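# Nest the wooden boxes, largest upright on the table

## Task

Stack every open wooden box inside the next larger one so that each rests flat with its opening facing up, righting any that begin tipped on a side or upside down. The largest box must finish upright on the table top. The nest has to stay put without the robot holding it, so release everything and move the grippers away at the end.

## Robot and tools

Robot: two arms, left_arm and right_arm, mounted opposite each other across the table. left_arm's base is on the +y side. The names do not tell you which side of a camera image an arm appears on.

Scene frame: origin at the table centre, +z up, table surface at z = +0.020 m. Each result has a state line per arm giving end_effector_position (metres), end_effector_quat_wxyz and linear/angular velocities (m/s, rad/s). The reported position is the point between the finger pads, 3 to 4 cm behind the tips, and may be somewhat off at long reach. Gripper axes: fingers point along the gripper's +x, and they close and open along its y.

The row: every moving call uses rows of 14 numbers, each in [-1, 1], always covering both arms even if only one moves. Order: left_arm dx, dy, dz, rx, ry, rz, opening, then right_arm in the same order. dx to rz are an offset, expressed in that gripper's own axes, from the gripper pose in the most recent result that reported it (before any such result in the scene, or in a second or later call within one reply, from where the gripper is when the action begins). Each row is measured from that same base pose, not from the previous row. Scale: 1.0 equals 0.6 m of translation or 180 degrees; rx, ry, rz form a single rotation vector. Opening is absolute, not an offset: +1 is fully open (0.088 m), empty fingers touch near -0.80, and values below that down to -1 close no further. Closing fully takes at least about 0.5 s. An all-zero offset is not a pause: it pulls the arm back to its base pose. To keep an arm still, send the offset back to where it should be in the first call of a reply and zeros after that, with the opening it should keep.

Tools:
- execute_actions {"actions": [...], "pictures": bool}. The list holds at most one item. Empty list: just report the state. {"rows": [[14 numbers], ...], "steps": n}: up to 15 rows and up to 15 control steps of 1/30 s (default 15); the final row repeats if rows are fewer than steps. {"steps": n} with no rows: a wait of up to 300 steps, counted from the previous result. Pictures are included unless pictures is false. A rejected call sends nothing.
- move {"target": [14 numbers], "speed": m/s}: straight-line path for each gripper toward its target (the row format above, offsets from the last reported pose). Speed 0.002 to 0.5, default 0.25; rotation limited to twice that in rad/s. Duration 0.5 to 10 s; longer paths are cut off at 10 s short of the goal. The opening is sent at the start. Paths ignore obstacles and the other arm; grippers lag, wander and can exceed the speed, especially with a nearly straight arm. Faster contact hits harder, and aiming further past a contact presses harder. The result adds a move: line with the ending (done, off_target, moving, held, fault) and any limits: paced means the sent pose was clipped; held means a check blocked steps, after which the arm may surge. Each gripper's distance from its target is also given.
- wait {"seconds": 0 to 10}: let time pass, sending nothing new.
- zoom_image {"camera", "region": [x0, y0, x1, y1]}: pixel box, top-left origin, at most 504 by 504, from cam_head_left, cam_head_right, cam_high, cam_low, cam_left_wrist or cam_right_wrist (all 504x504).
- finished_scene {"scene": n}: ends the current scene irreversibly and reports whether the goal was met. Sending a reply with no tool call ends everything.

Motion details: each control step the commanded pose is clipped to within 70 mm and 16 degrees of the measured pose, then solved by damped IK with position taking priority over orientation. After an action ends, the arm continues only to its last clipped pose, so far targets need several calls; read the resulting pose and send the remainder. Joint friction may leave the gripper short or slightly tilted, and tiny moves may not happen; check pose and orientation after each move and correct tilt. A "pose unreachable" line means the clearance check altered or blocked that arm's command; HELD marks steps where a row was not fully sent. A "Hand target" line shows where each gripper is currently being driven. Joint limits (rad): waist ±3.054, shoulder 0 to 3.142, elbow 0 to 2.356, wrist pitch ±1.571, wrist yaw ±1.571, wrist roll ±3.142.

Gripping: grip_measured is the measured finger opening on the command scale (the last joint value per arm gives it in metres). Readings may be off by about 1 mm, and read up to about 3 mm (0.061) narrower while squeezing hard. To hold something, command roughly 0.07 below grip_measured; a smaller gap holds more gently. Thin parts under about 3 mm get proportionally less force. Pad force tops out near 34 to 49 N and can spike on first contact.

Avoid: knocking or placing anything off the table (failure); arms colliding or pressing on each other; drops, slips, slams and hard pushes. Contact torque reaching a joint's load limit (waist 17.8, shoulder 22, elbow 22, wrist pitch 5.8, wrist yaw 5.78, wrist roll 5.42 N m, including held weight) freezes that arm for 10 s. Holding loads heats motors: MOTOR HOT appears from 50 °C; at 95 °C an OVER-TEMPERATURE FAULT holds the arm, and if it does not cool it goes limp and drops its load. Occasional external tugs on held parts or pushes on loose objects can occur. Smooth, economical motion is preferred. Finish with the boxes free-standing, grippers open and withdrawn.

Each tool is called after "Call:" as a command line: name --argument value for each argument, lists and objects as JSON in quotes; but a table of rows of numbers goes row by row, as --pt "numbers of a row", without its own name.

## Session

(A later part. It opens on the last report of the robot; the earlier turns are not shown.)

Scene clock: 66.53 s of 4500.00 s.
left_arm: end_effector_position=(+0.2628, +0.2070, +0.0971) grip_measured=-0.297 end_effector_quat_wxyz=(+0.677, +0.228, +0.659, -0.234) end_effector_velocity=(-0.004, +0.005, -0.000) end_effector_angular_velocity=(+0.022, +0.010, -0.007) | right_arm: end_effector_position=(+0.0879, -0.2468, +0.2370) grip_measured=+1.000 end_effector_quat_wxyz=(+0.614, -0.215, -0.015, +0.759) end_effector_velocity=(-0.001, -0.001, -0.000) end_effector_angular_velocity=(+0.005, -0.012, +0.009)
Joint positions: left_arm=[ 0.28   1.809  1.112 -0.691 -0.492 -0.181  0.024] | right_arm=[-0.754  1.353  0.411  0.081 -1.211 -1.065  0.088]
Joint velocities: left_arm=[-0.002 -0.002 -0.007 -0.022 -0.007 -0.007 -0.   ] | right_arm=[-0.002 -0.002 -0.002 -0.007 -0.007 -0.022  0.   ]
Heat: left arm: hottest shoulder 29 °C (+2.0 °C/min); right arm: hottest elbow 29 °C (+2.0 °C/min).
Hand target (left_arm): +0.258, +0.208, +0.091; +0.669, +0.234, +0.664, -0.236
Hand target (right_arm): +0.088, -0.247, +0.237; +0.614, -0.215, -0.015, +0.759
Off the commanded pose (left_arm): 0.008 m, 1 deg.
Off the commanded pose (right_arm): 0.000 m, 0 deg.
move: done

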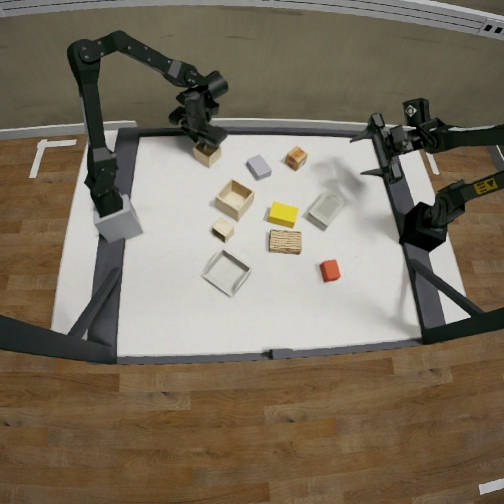

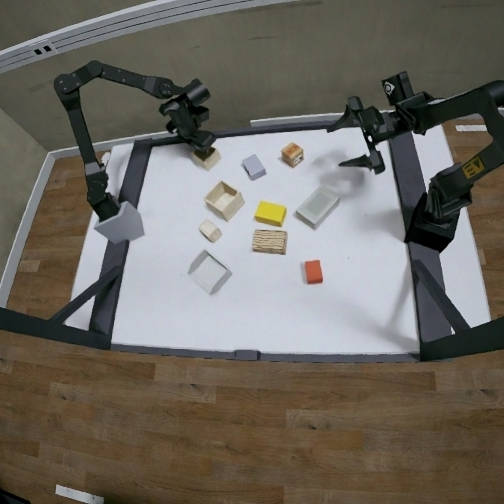

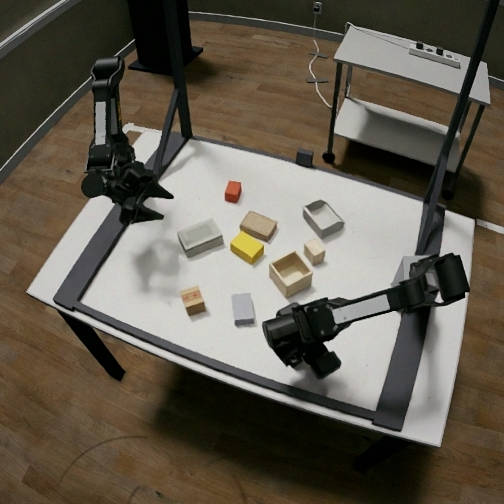

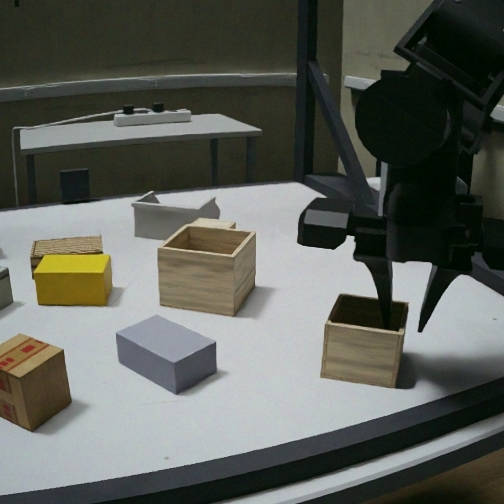

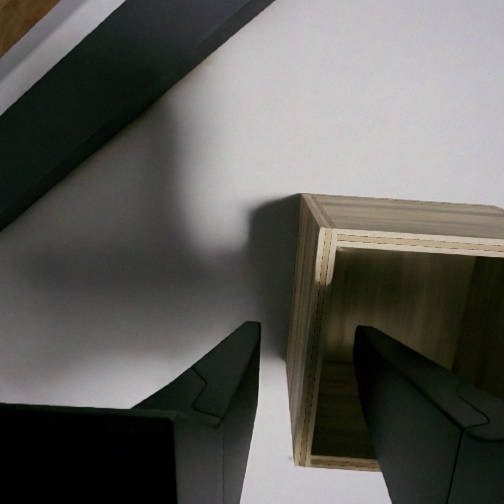

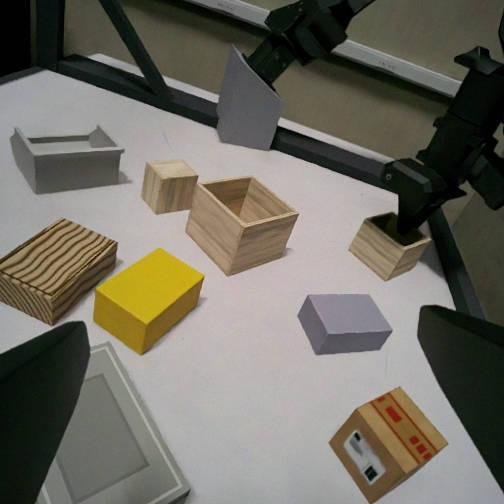

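Call:
move --target '[0.014,0,-0.005,0,0.006,0,-0.3,0,0,0,0,0,0,1]' --speed 0.05

Call:
move --target '[0,0,0,0,0,0,-0.9,0,0,0,0,0,0,1]'

Call:
move --target '[-0.15,0,0,0,0,0,-0.9,0,0,0,0,0,0,1]' --speed 0.12

Call:
move --target '[0,-0.302,-0.147,0,0,0,-0.9,0,0,0,0,0,0,1]' --speed 0.15

Scene clock: 80.43 s of 4500.00 s.
left_arm: end_effector_position=(+0.2645, +0.2079, +0.0944) grip_measured=-0.297 end_effector_quat_wxyz=(+0.678, +0.226, +0.660, -0.231) end_effector_velocity=(-0.001, -0.002, +0.001) end_effector_angular_velocity=(-0.011, +0.001, -0.006) | right_arm: end_effector_position=(+0.0879, -0.2468, +0.2370) grip_measured=+1.000 end_effector_quat_wxyz=(+0.614, -0.215, -0.015, +0.759) end_effector_velocity=(-0.004, -0.002, -0.003) end_effector_angular_velocity=(-0.005, +0.020, +0.003)
Joint positions: left_arm=[ 0.288  1.814  1.112 -0.683 -0.491 -0.18   0.024] | right_arm=[-0.754  1.353  0.411  0.081 -1.211 -1.065  0.088]
Joint velocities: left_arm=[-0.002 -0.002 -0.002  0.007  0.007  0.007 -0.   ] | right_arm=[-0.002 -0.002 -0.007 -0.022 -0.007 -0.007  0.   ]
Heat: left arm: hottest shoulder 29 °C (+0.0 °C/min); right arm: hottest elbow 30 °C (+3.0 °C/min).
Hand target (left_arm): +0.261, +0.209, +0.089; +0.671, +0.231, +0.666, -0.232
Hand target (right_arm): +0.088, -0.247, +0.237; +0.614, -0.215, -0.015, +0.759
Off the commanded pose (left_arm): 0.007 m, 1 deg.
Off the commanded pose (right_arm): 0.000 m, 0 deg.
After step 90, 10.20 s passed at rest.
move: done

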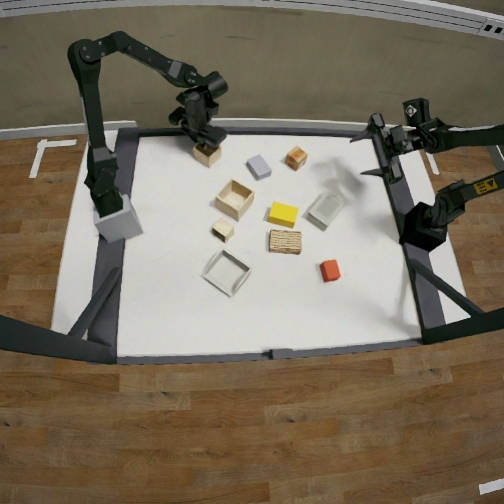

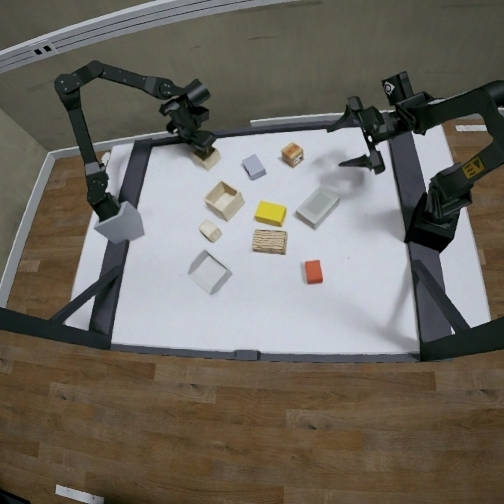

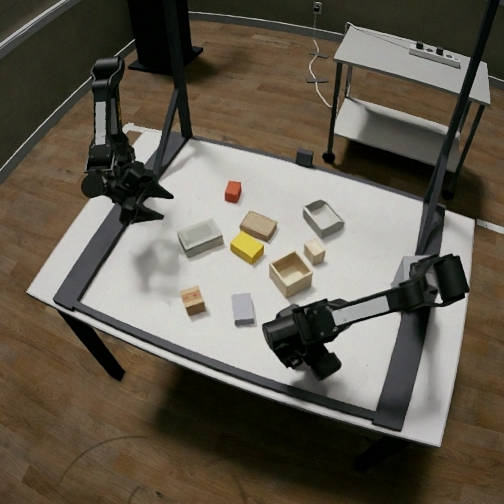

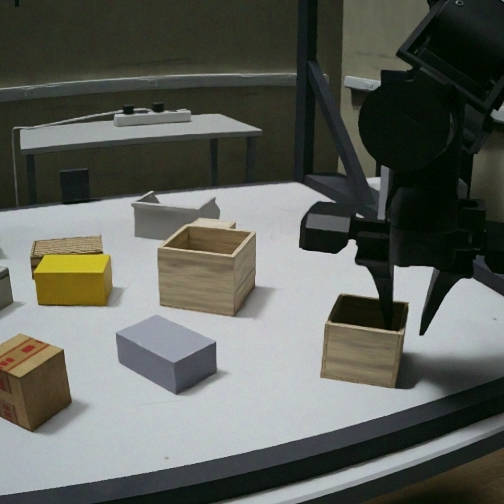

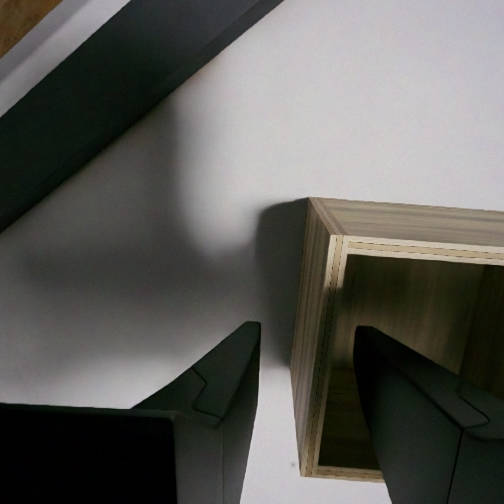

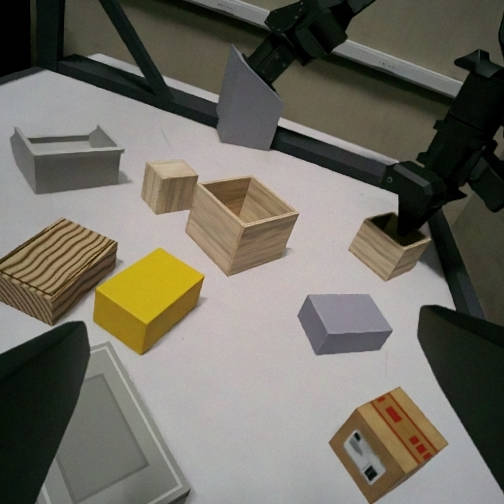

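Scene clock: 80.93 s of 4500.00 s.
left_arm: end_effector_position=(+0.2645, +0.2078, +0.0945) grip_measured=-0.764 end_effector_quat_wxyz=(+0.678, +0.226, +0.660, -0.231) end_effector_velocity=(-0.005, +0.002, +0.000) end_effector_angular_velocity=(+0.008, +0.018, -0.005) | right_arm: end_effector_position=(+0.0879, -0.2468, +0.2370) grip_measured=+1.000 end_effector_quat_wxyz=(+0.614, -0.215, -0.015, +0.759) end_effector_velocity=(-0.001, -0.001, -0.000) end_effector_angular_velocity=(+0.001, +0.016, -0.000)
Joint positions: left_arm=[ 0.288  1.814  1.112 -0.683 -0.491 -0.18   0.002] | right_arm=[-0.754  1.353  0.411  0.081 -1.211 -1.065  0.088]
Joint velocities: left_arm=[-0.002 -0.002 -0.002 -0.022  0.007 -0.007  0.   ] | right_arm=[-0.002 -0.002 -0.002 -0.007 -0.007  0.007  0.   ]
Heat: left arm: hottest shoulder 29 °C (+0.0 °C/min); right arm: hottest elbow 30 °C (+3.0 °C/min).
Hand target (left_arm): +0.265, +0.208, +0.094; +0.678, +0.226, +0.660, -0.231
Hand target (right_arm): +0.088, -0.247, +0.237; +0.614, -0.215, -0.015, +0.759
Off the commanded pose (left_arm): 0.000 m, 0 deg.
Off the commanded pose (right_arm): 0.000 m, 0 deg.
move: done

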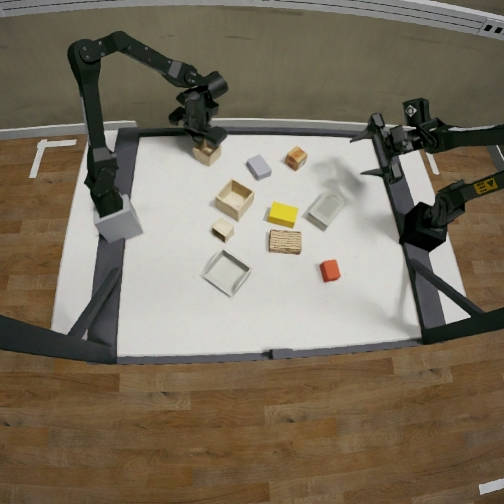

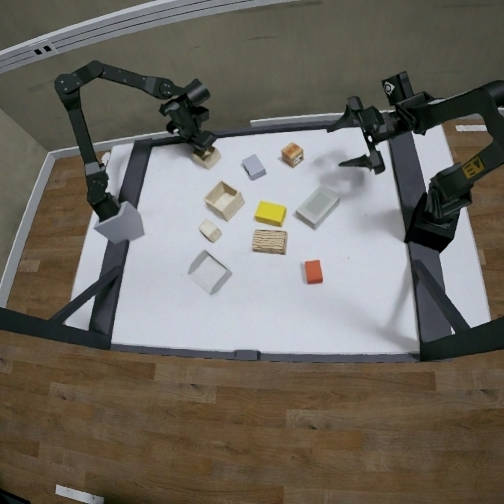

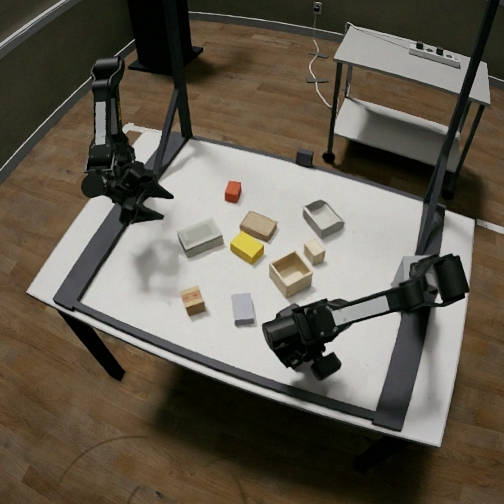

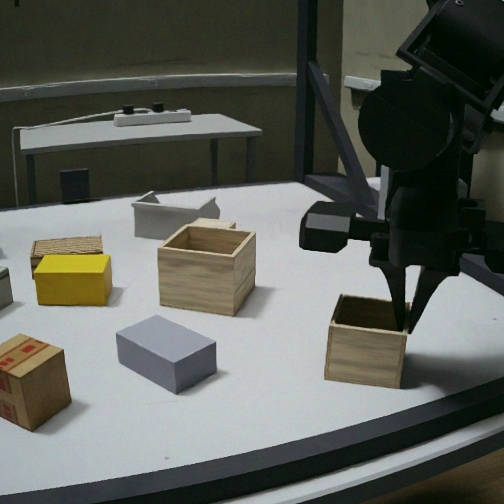

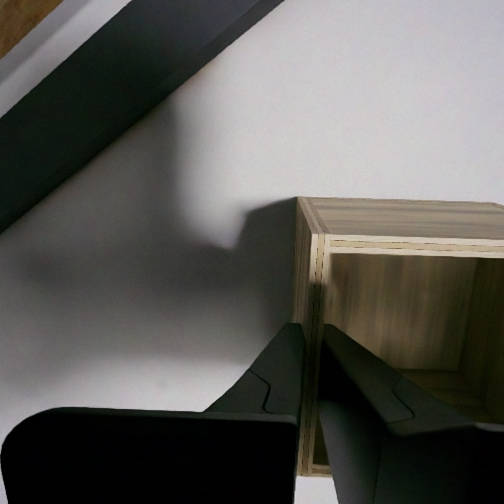

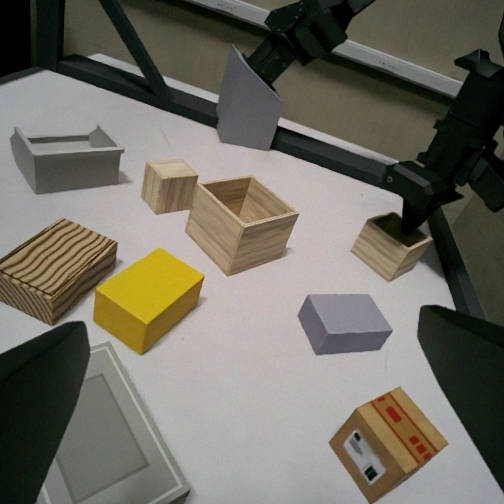

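Scene clock: 82.07 s of 4500.00 s.
left_arm: end_effector_position=(+0.2602, +0.2104, +0.1791) grip_measured=-0.764 end_effector_quat_wxyz=(+0.672, +0.232, +0.663, -0.232) end_effector_velocity=(+0.001, +0.001, +0.002) end_effector_angular_velocity=(+0.004, -0.005, +0.019) | right_arm: end_effector_position=(+0.0879, -0.2468, +0.2370) grip_measured=+1.000 end_effector_quat_wxyz=(+0.614, -0.215, -0.015, +0.759) end_effector_velocity=(+0.001, +0.000, +0.003) end_effector_angular_velocity=(+0.011, -0.016, +0.006)
Joint positions: left_arm=[ 0.156  1.706  1.29  -1.057 -0.509 -0.325  0.002] | right_arm=[-0.754  1.353  0.411  0.081 -1.211 -1.065  0.088]
Joint velocities: left_arm=[-0.002 -0.002  0.002 -0.007 -0.007 -0.022 -0.   ] | right_arm=[-0.002 -0.002  0.002  0.007 -0.007 -0.007  0.   ]
Heat: left arm: hottest shoulder 29 °C (+0.0 °C/min); right arm: hottest elbow 30 °C (+2.0 °C/min).
Hand target (left_arm): +0.263, +0.210, +0.184; +0.679, +0.226, +0.659, -0.231
Hand target (right_arm): +0.088, -0.247, +0.237; +0.614, -0.215, -0.015, +0.759
Off the commanded pose (left_arm): 0.006 m, 1 deg.
Off the commanded pose (right_arm): 0.000 m, 0 deg.
move: done

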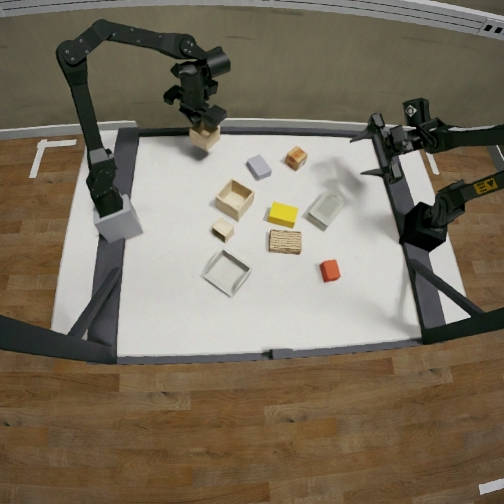

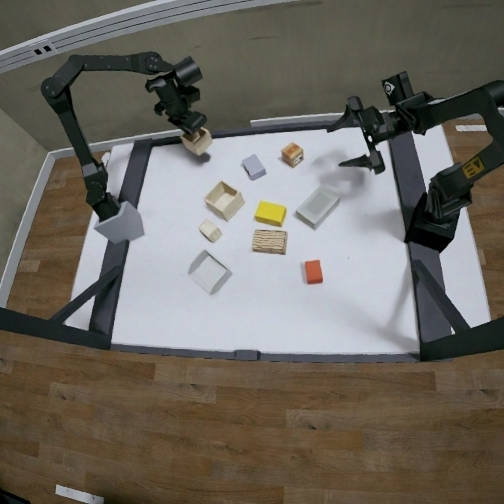

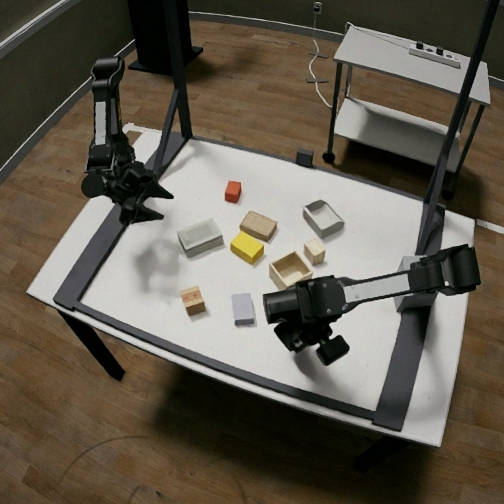

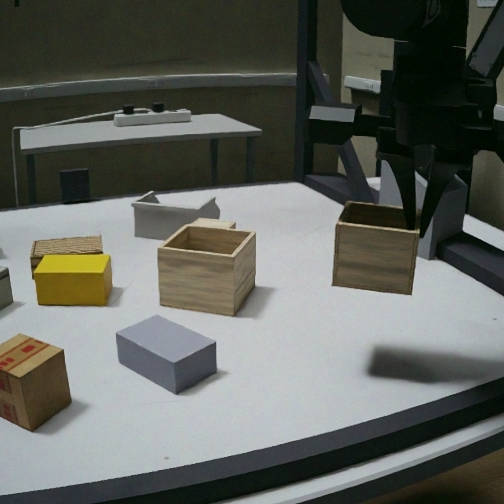

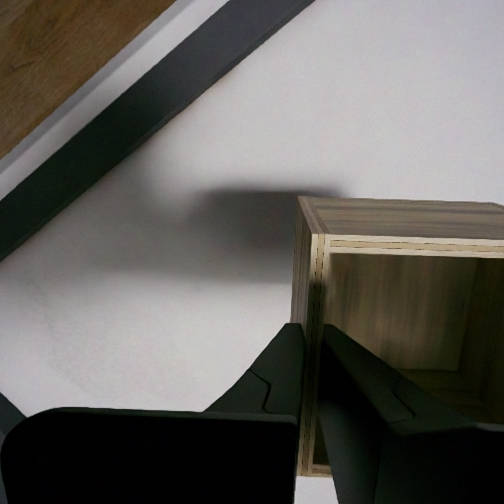

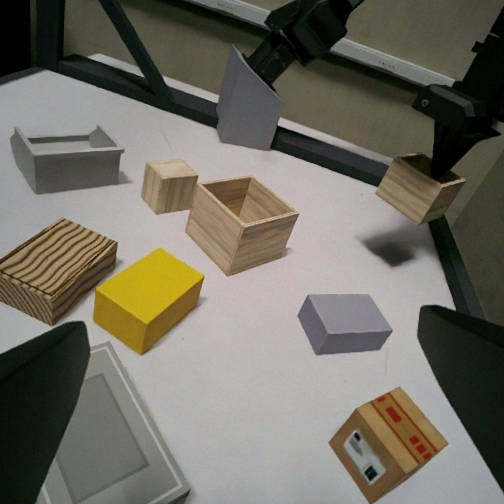

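Scene clock: 83.83 s of 4500.00 s.
left_arm: end_effector_position=(+0.0830, +0.1232, +0.1801) grip_measured=-0.764 end_effector_quat_wxyz=(+0.678, +0.232, +0.658, -0.234) end_effector_velocity=(+0.002, -0.001, +0.003) end_effector_angular_velocity=(-0.004, -0.008, +0.006) | right_arm: end_effector_position=(+0.0879, -0.2468, +0.2370) grip_measured=+1.000 end_effector_quat_wxyz=(+0.614, -0.215, -0.015, +0.759) end_effector_velocity=(+0.002, -0.000, +0.004) end_effector_angular_velocity=(+0.013, -0.020, +0.001)
Joint positions: left_arm=[-0.377  2.008  1.279 -1.032 -0.496 -0.927  0.002] | right_arm=[-0.754  1.353  0.411  0.081 -1.211 -1.065  0.088]
Joint velocities: left_arm=[-0.002 -0.002  0.007 -0.007 -0.007 -0.007 -0.   ] | right_arm=[-0.007 -0.007  0.002  0.007 -0.007 -0.007  0.   ]
Heat: left arm: hottest shoulder 29 °C (+0.0 °C/min); right arm: hottest elbow 30 °C (+2.0 °C/min).
Hand target (left_arm): +0.081, +0.121, +0.179; +0.676, +0.233, +0.660, -0.232
Hand target (right_arm): +0.088, -0.247, +0.237; +0.614, -0.215, -0.015, +0.759
Off the commanded pose (left_arm): 0.005 m, 1 deg.
Off the commanded pose (right_arm): 0.000 m, 0 deg.
move: done

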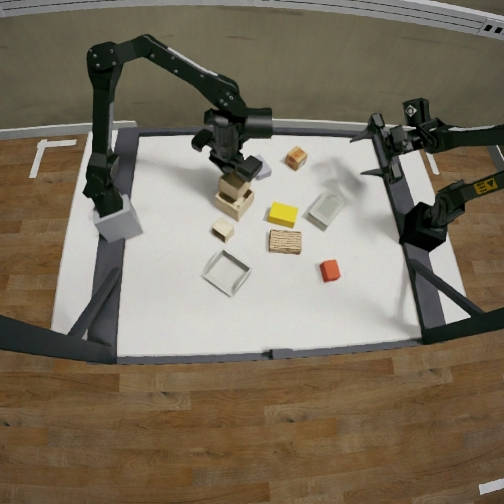

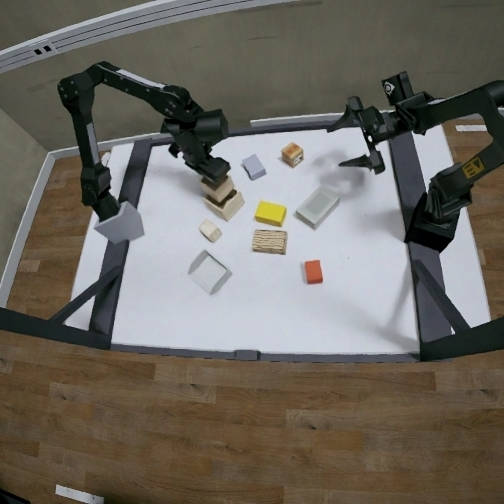

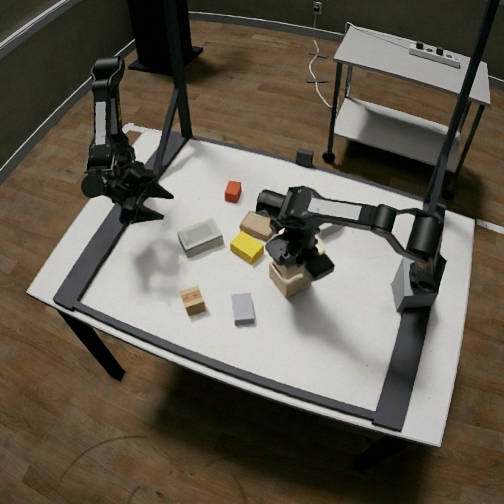

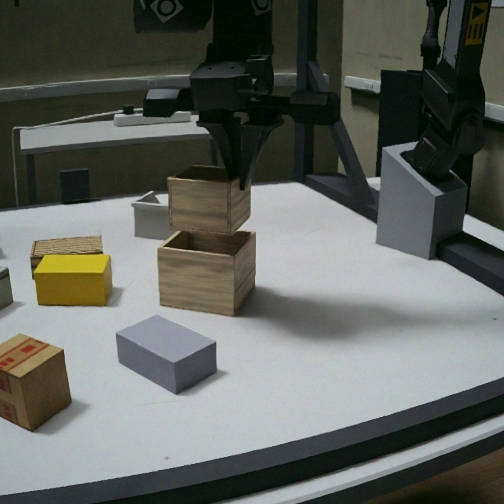

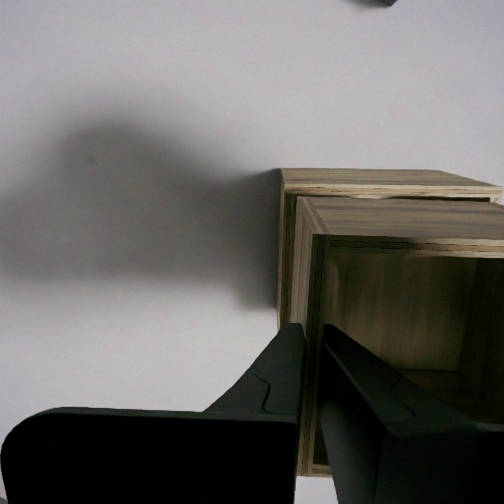

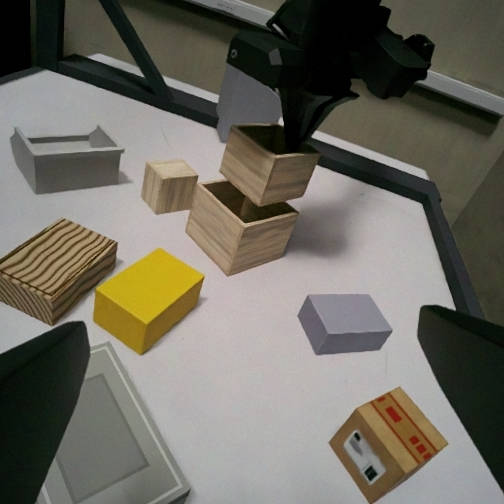

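Call:
move --target '[0.02,-0.013,-0.017,0,0.008,0,-0.9,0,0,0,0,0,0,1]' --speed 0.04

Scene clock: 87.07 s of 4500.00 s.
left_arm: end_effector_position=(+0.0748, +0.1214, +0.1727) grip_measured=-0.764 end_effector_quat_wxyz=(+0.673, +0.229, +0.664, -0.234) end_effector_velocity=(-0.004, +0.000, +0.000) end_effector_angular_velocity=(-0.005, +0.006, +0.017) | right_arm: end_effector_position=(+0.0879, -0.2468, +0.2370) grip_measured=+1.000 end_effector_quat_wxyz=(+0.614, -0.215, -0.015, +0.759) end_effector_velocity=(-0.001, -0.001, -0.001) end_effector_angular_velocity=(+0.001, +0.007, +0.004)
Joint positions: left_arm=[-0.382  2.027  1.265 -1.003 -0.479 -0.938  0.002] | right_arm=[-0.754  1.353  0.411  0.081 -1.211 -1.065  0.088]
Joint velocities: left_arm=[-0.007 -0.002 -0.007  0.007  0.007 -0.022 -0.   ] | right_arm=[-0.002  0.002 -0.002 -0.007 -0.007 -0.007  0.   ]
Heat: left arm: hottest shoulder 29 °C (+0.0 °C/min); right arm: hottest elbow 30 °C (+2.0 °C/min).
Hand target (left_arm): +0.071, +0.123, +0.168; +0.669, +0.235, +0.666, -0.231
Hand target (right_arm): +0.088, -0.247, +0.237; +0.614, -0.215, -0.015, +0.759
Off the commanded pose (left_arm): 0.007 m, 1 deg.
Off the commanded pose (right_arm): 0.000 m, 0 deg.
move: done

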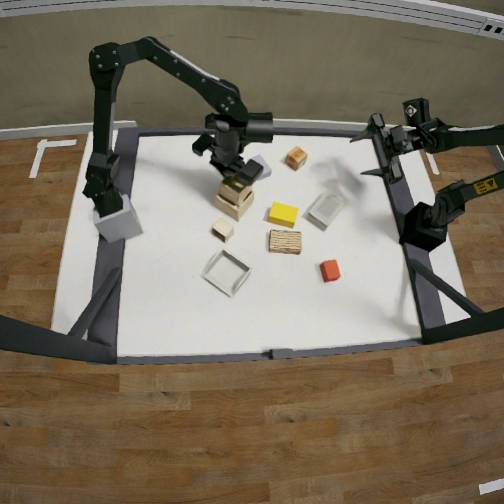

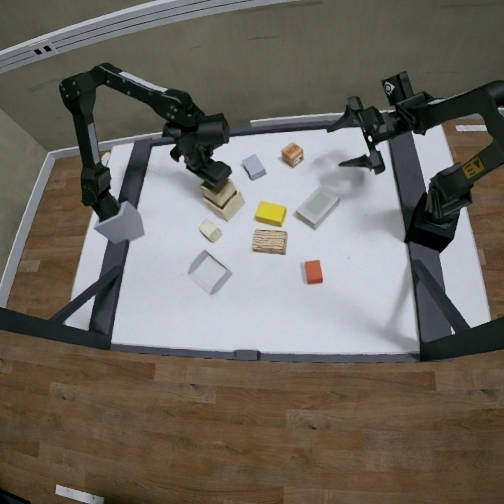

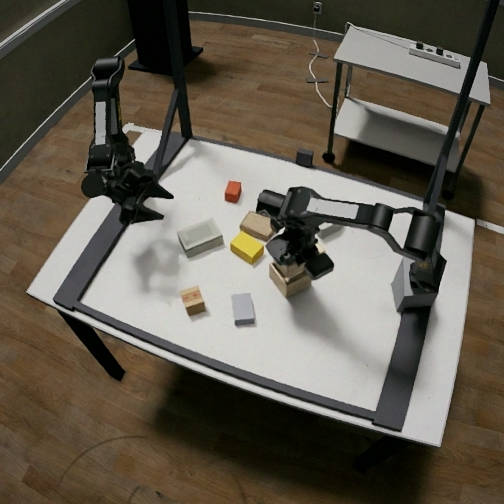

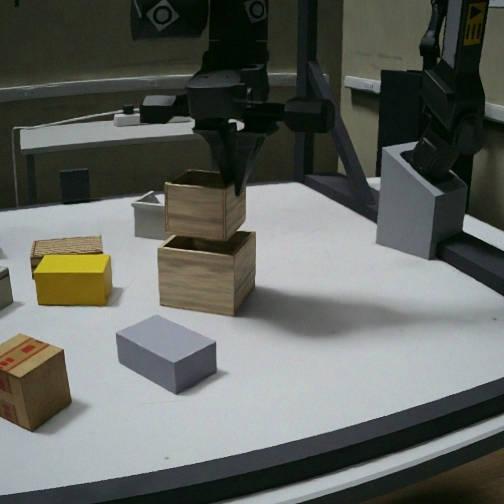

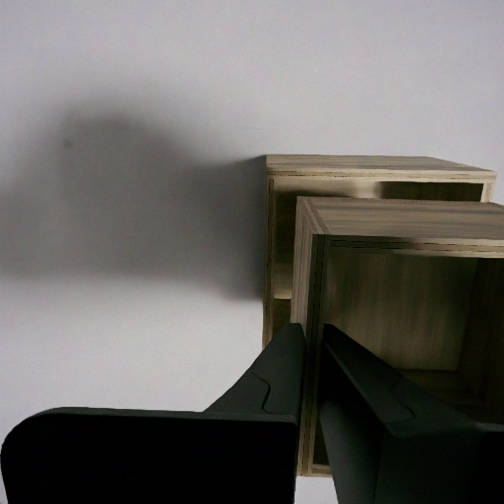

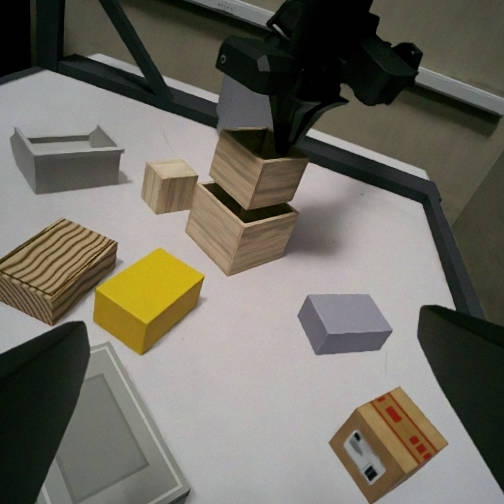

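Call:
move --target '[0.05,0.001,-0.006,0,0.004,0,-0.9,0,0,0,0,0,0,1]' --speed 0.03

Scene clock: 89.63 s of 4500.00 s.
left_arm: end_effector_position=(+0.0748, +0.1211, +0.1484) grip_measured=-0.764 end_effector_quat_wxyz=(+0.673, +0.221, +0.666, -0.233) end_effector_velocity=(+0.000, -0.003, +0.004) end_effector_angular_velocity=(-0.018, -0.009, +0.009) | right_arm: end_effector_position=(+0.0879, -0.2468, +0.2370) grip_measured=+1.000 end_effector_quat_wxyz=(+0.614, -0.215, -0.015, +0.759) end_effector_velocity=(-0.003, -0.001, -0.003) end_effector_angular_velocity=(-0.001, +0.011, +0.009)
Joint positions: left_arm=[-0.347  2.045  1.199 -0.89  -0.478 -0.906  0.002] | right_arm=[-0.754  1.353  0.411  0.081 -1.211 -1.065  0.088]
Joint velocities: left_arm=[-0.007 -0.007  0.002  0.007 -0.007 -0.007  0.   ] | right_arm=[ 0.002  0.002 -0.007 -0.007 -0.007 -0.007  0.   ]
Heat: left arm: hottest shoulder 29 °C (+0.0 °C/min); right arm: hottest elbow 30 °C (+2.0 °C/min).
Hand target (left_arm): +0.072, +0.124, +0.143; +0.668, +0.231, +0.668, -0.232
Hand target (right_arm): +0.088, -0.247, +0.237; +0.614, -0.215, -0.015, +0.759
Off the commanded pose (left_arm): 0.007 m, 1 deg.
Off the commanded pose (right_arm): 0.000 m, 0 deg.
move: done

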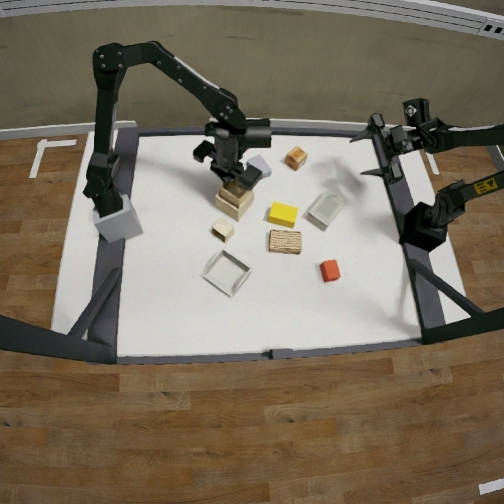

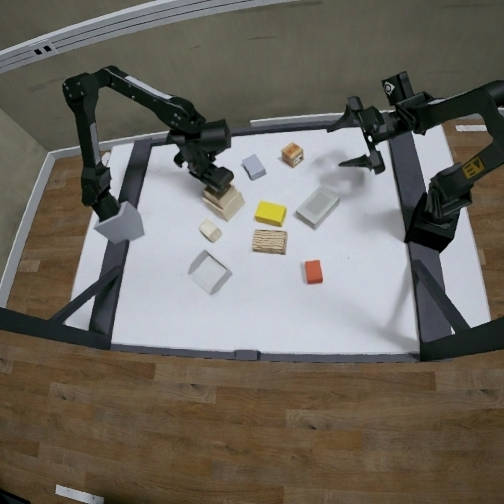

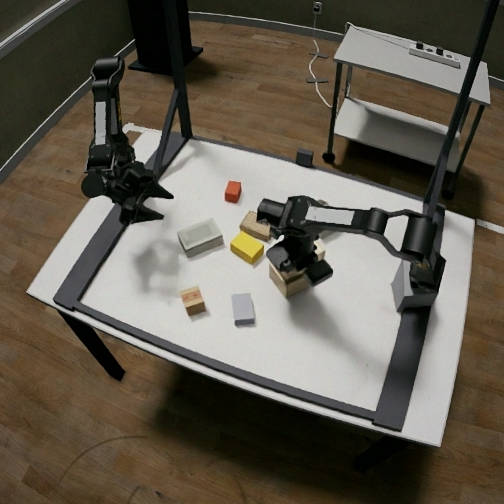

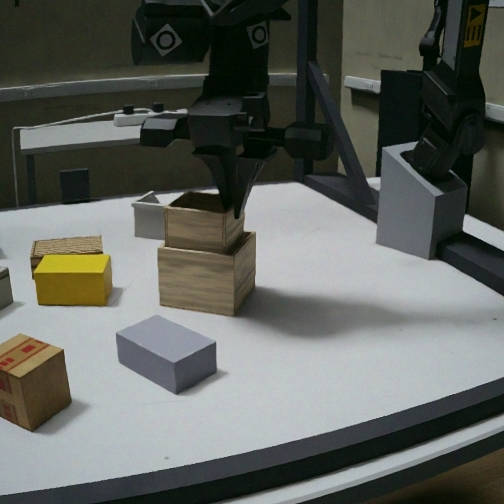

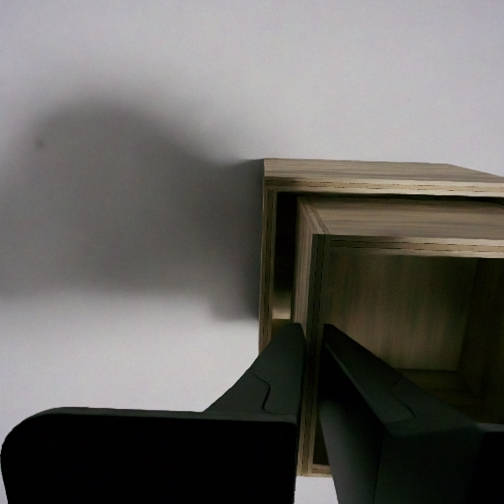

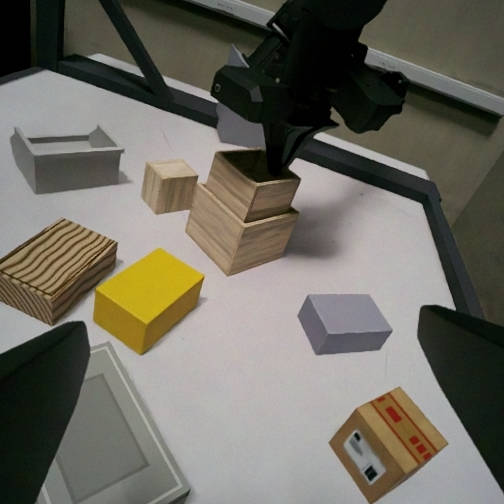

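Call:
move --target '[0.08,0,-0.007,0,0.004,0.005,-0.9,0,0,0,0,0,0,1]' --speed 0.03

Scene clock: 93.10 s of 4500.00 s.
left_arm: end_effector_position=(+0.0729, +0.1195, +0.1071) grip_measured=-0.764 end_effector_quat_wxyz=(+0.673, +0.218, +0.669, -0.229) end_effector_velocity=(-0.001, +0.001, -0.002) end_effector_angular_velocity=(+0.002, -0.008, +0.004) | right_arm: end_effector_position=(+0.0879, -0.2468, +0.2370) grip_measured=+1.000 end_effector_quat_wxyz=(+0.614, -0.215, -0.015, +0.759) end_effector_velocity=(-0.000, -0.000, +0.002) end_effector_angular_velocity=(+0.009, -0.002, +0.001)
Joint positions: left_arm=[-0.294  2.116  1.129 -0.725 -0.483 -0.86   0.002] | right_arm=[-0.754  1.353  0.411  0.081 -1.211 -1.065  0.088]
Joint velocities: left_arm=[-0.002  0.002 -0.007  0.007 -0.007 -0.007 -0.   ] | right_arm=[-0.002 -0.007 -0.002  0.007 -0.007  0.007  0.   ]
Heat: left arm: hottest shoulder 29 °C (+0.0 °C/min); right arm: hottest elbow 30 °C (+2.0 °C/min).
Hand target (left_arm): +0.071, +0.123, +0.101; +0.670, +0.228, +0.669, -0.227
Hand target (right_arm): +0.088, -0.247, +0.237; +0.614, -0.215, -0.015, +0.759
Off the commanded pose (left_arm): 0.008 m, 1 deg.
Off the commanded pose (right_arm): 0.000 m, 0 deg.
move: done

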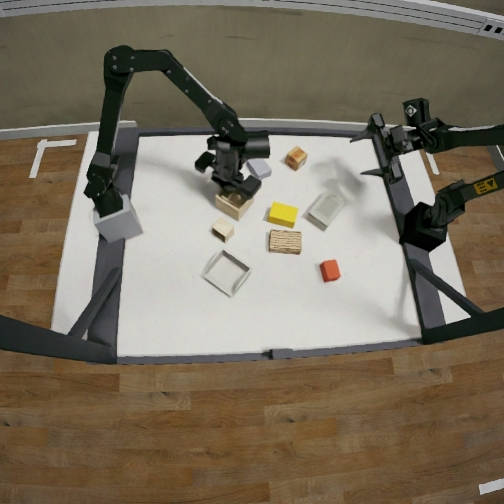

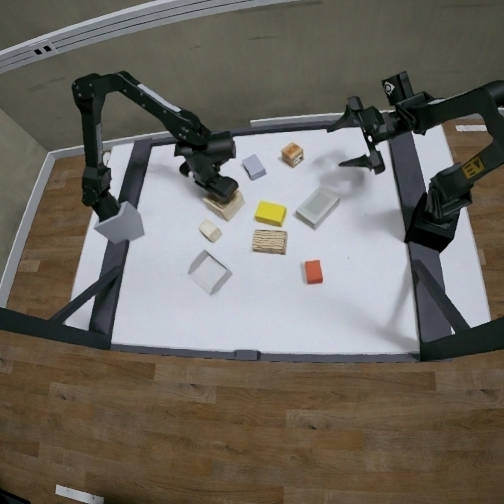

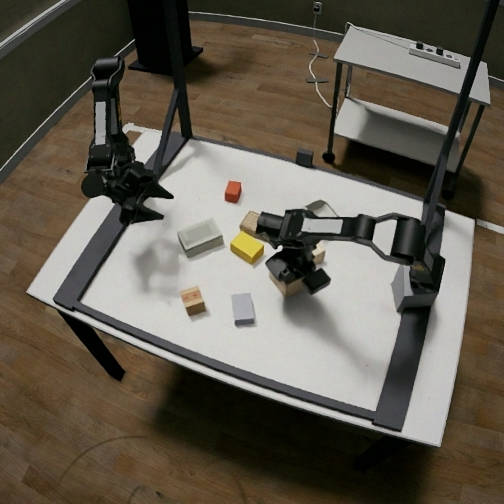

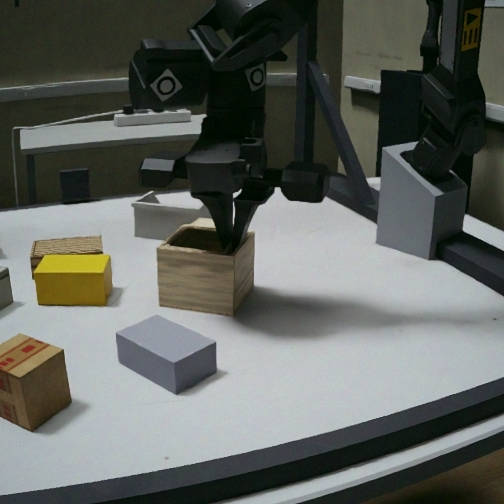

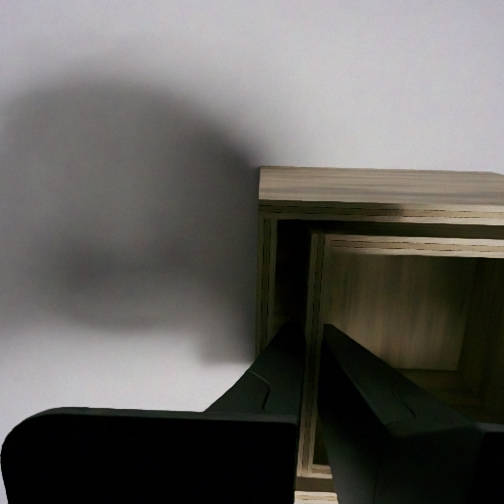

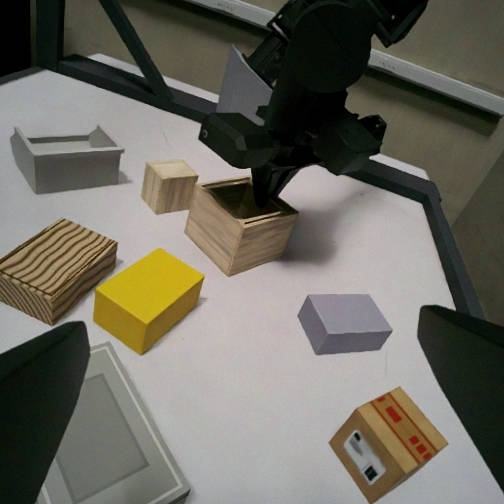

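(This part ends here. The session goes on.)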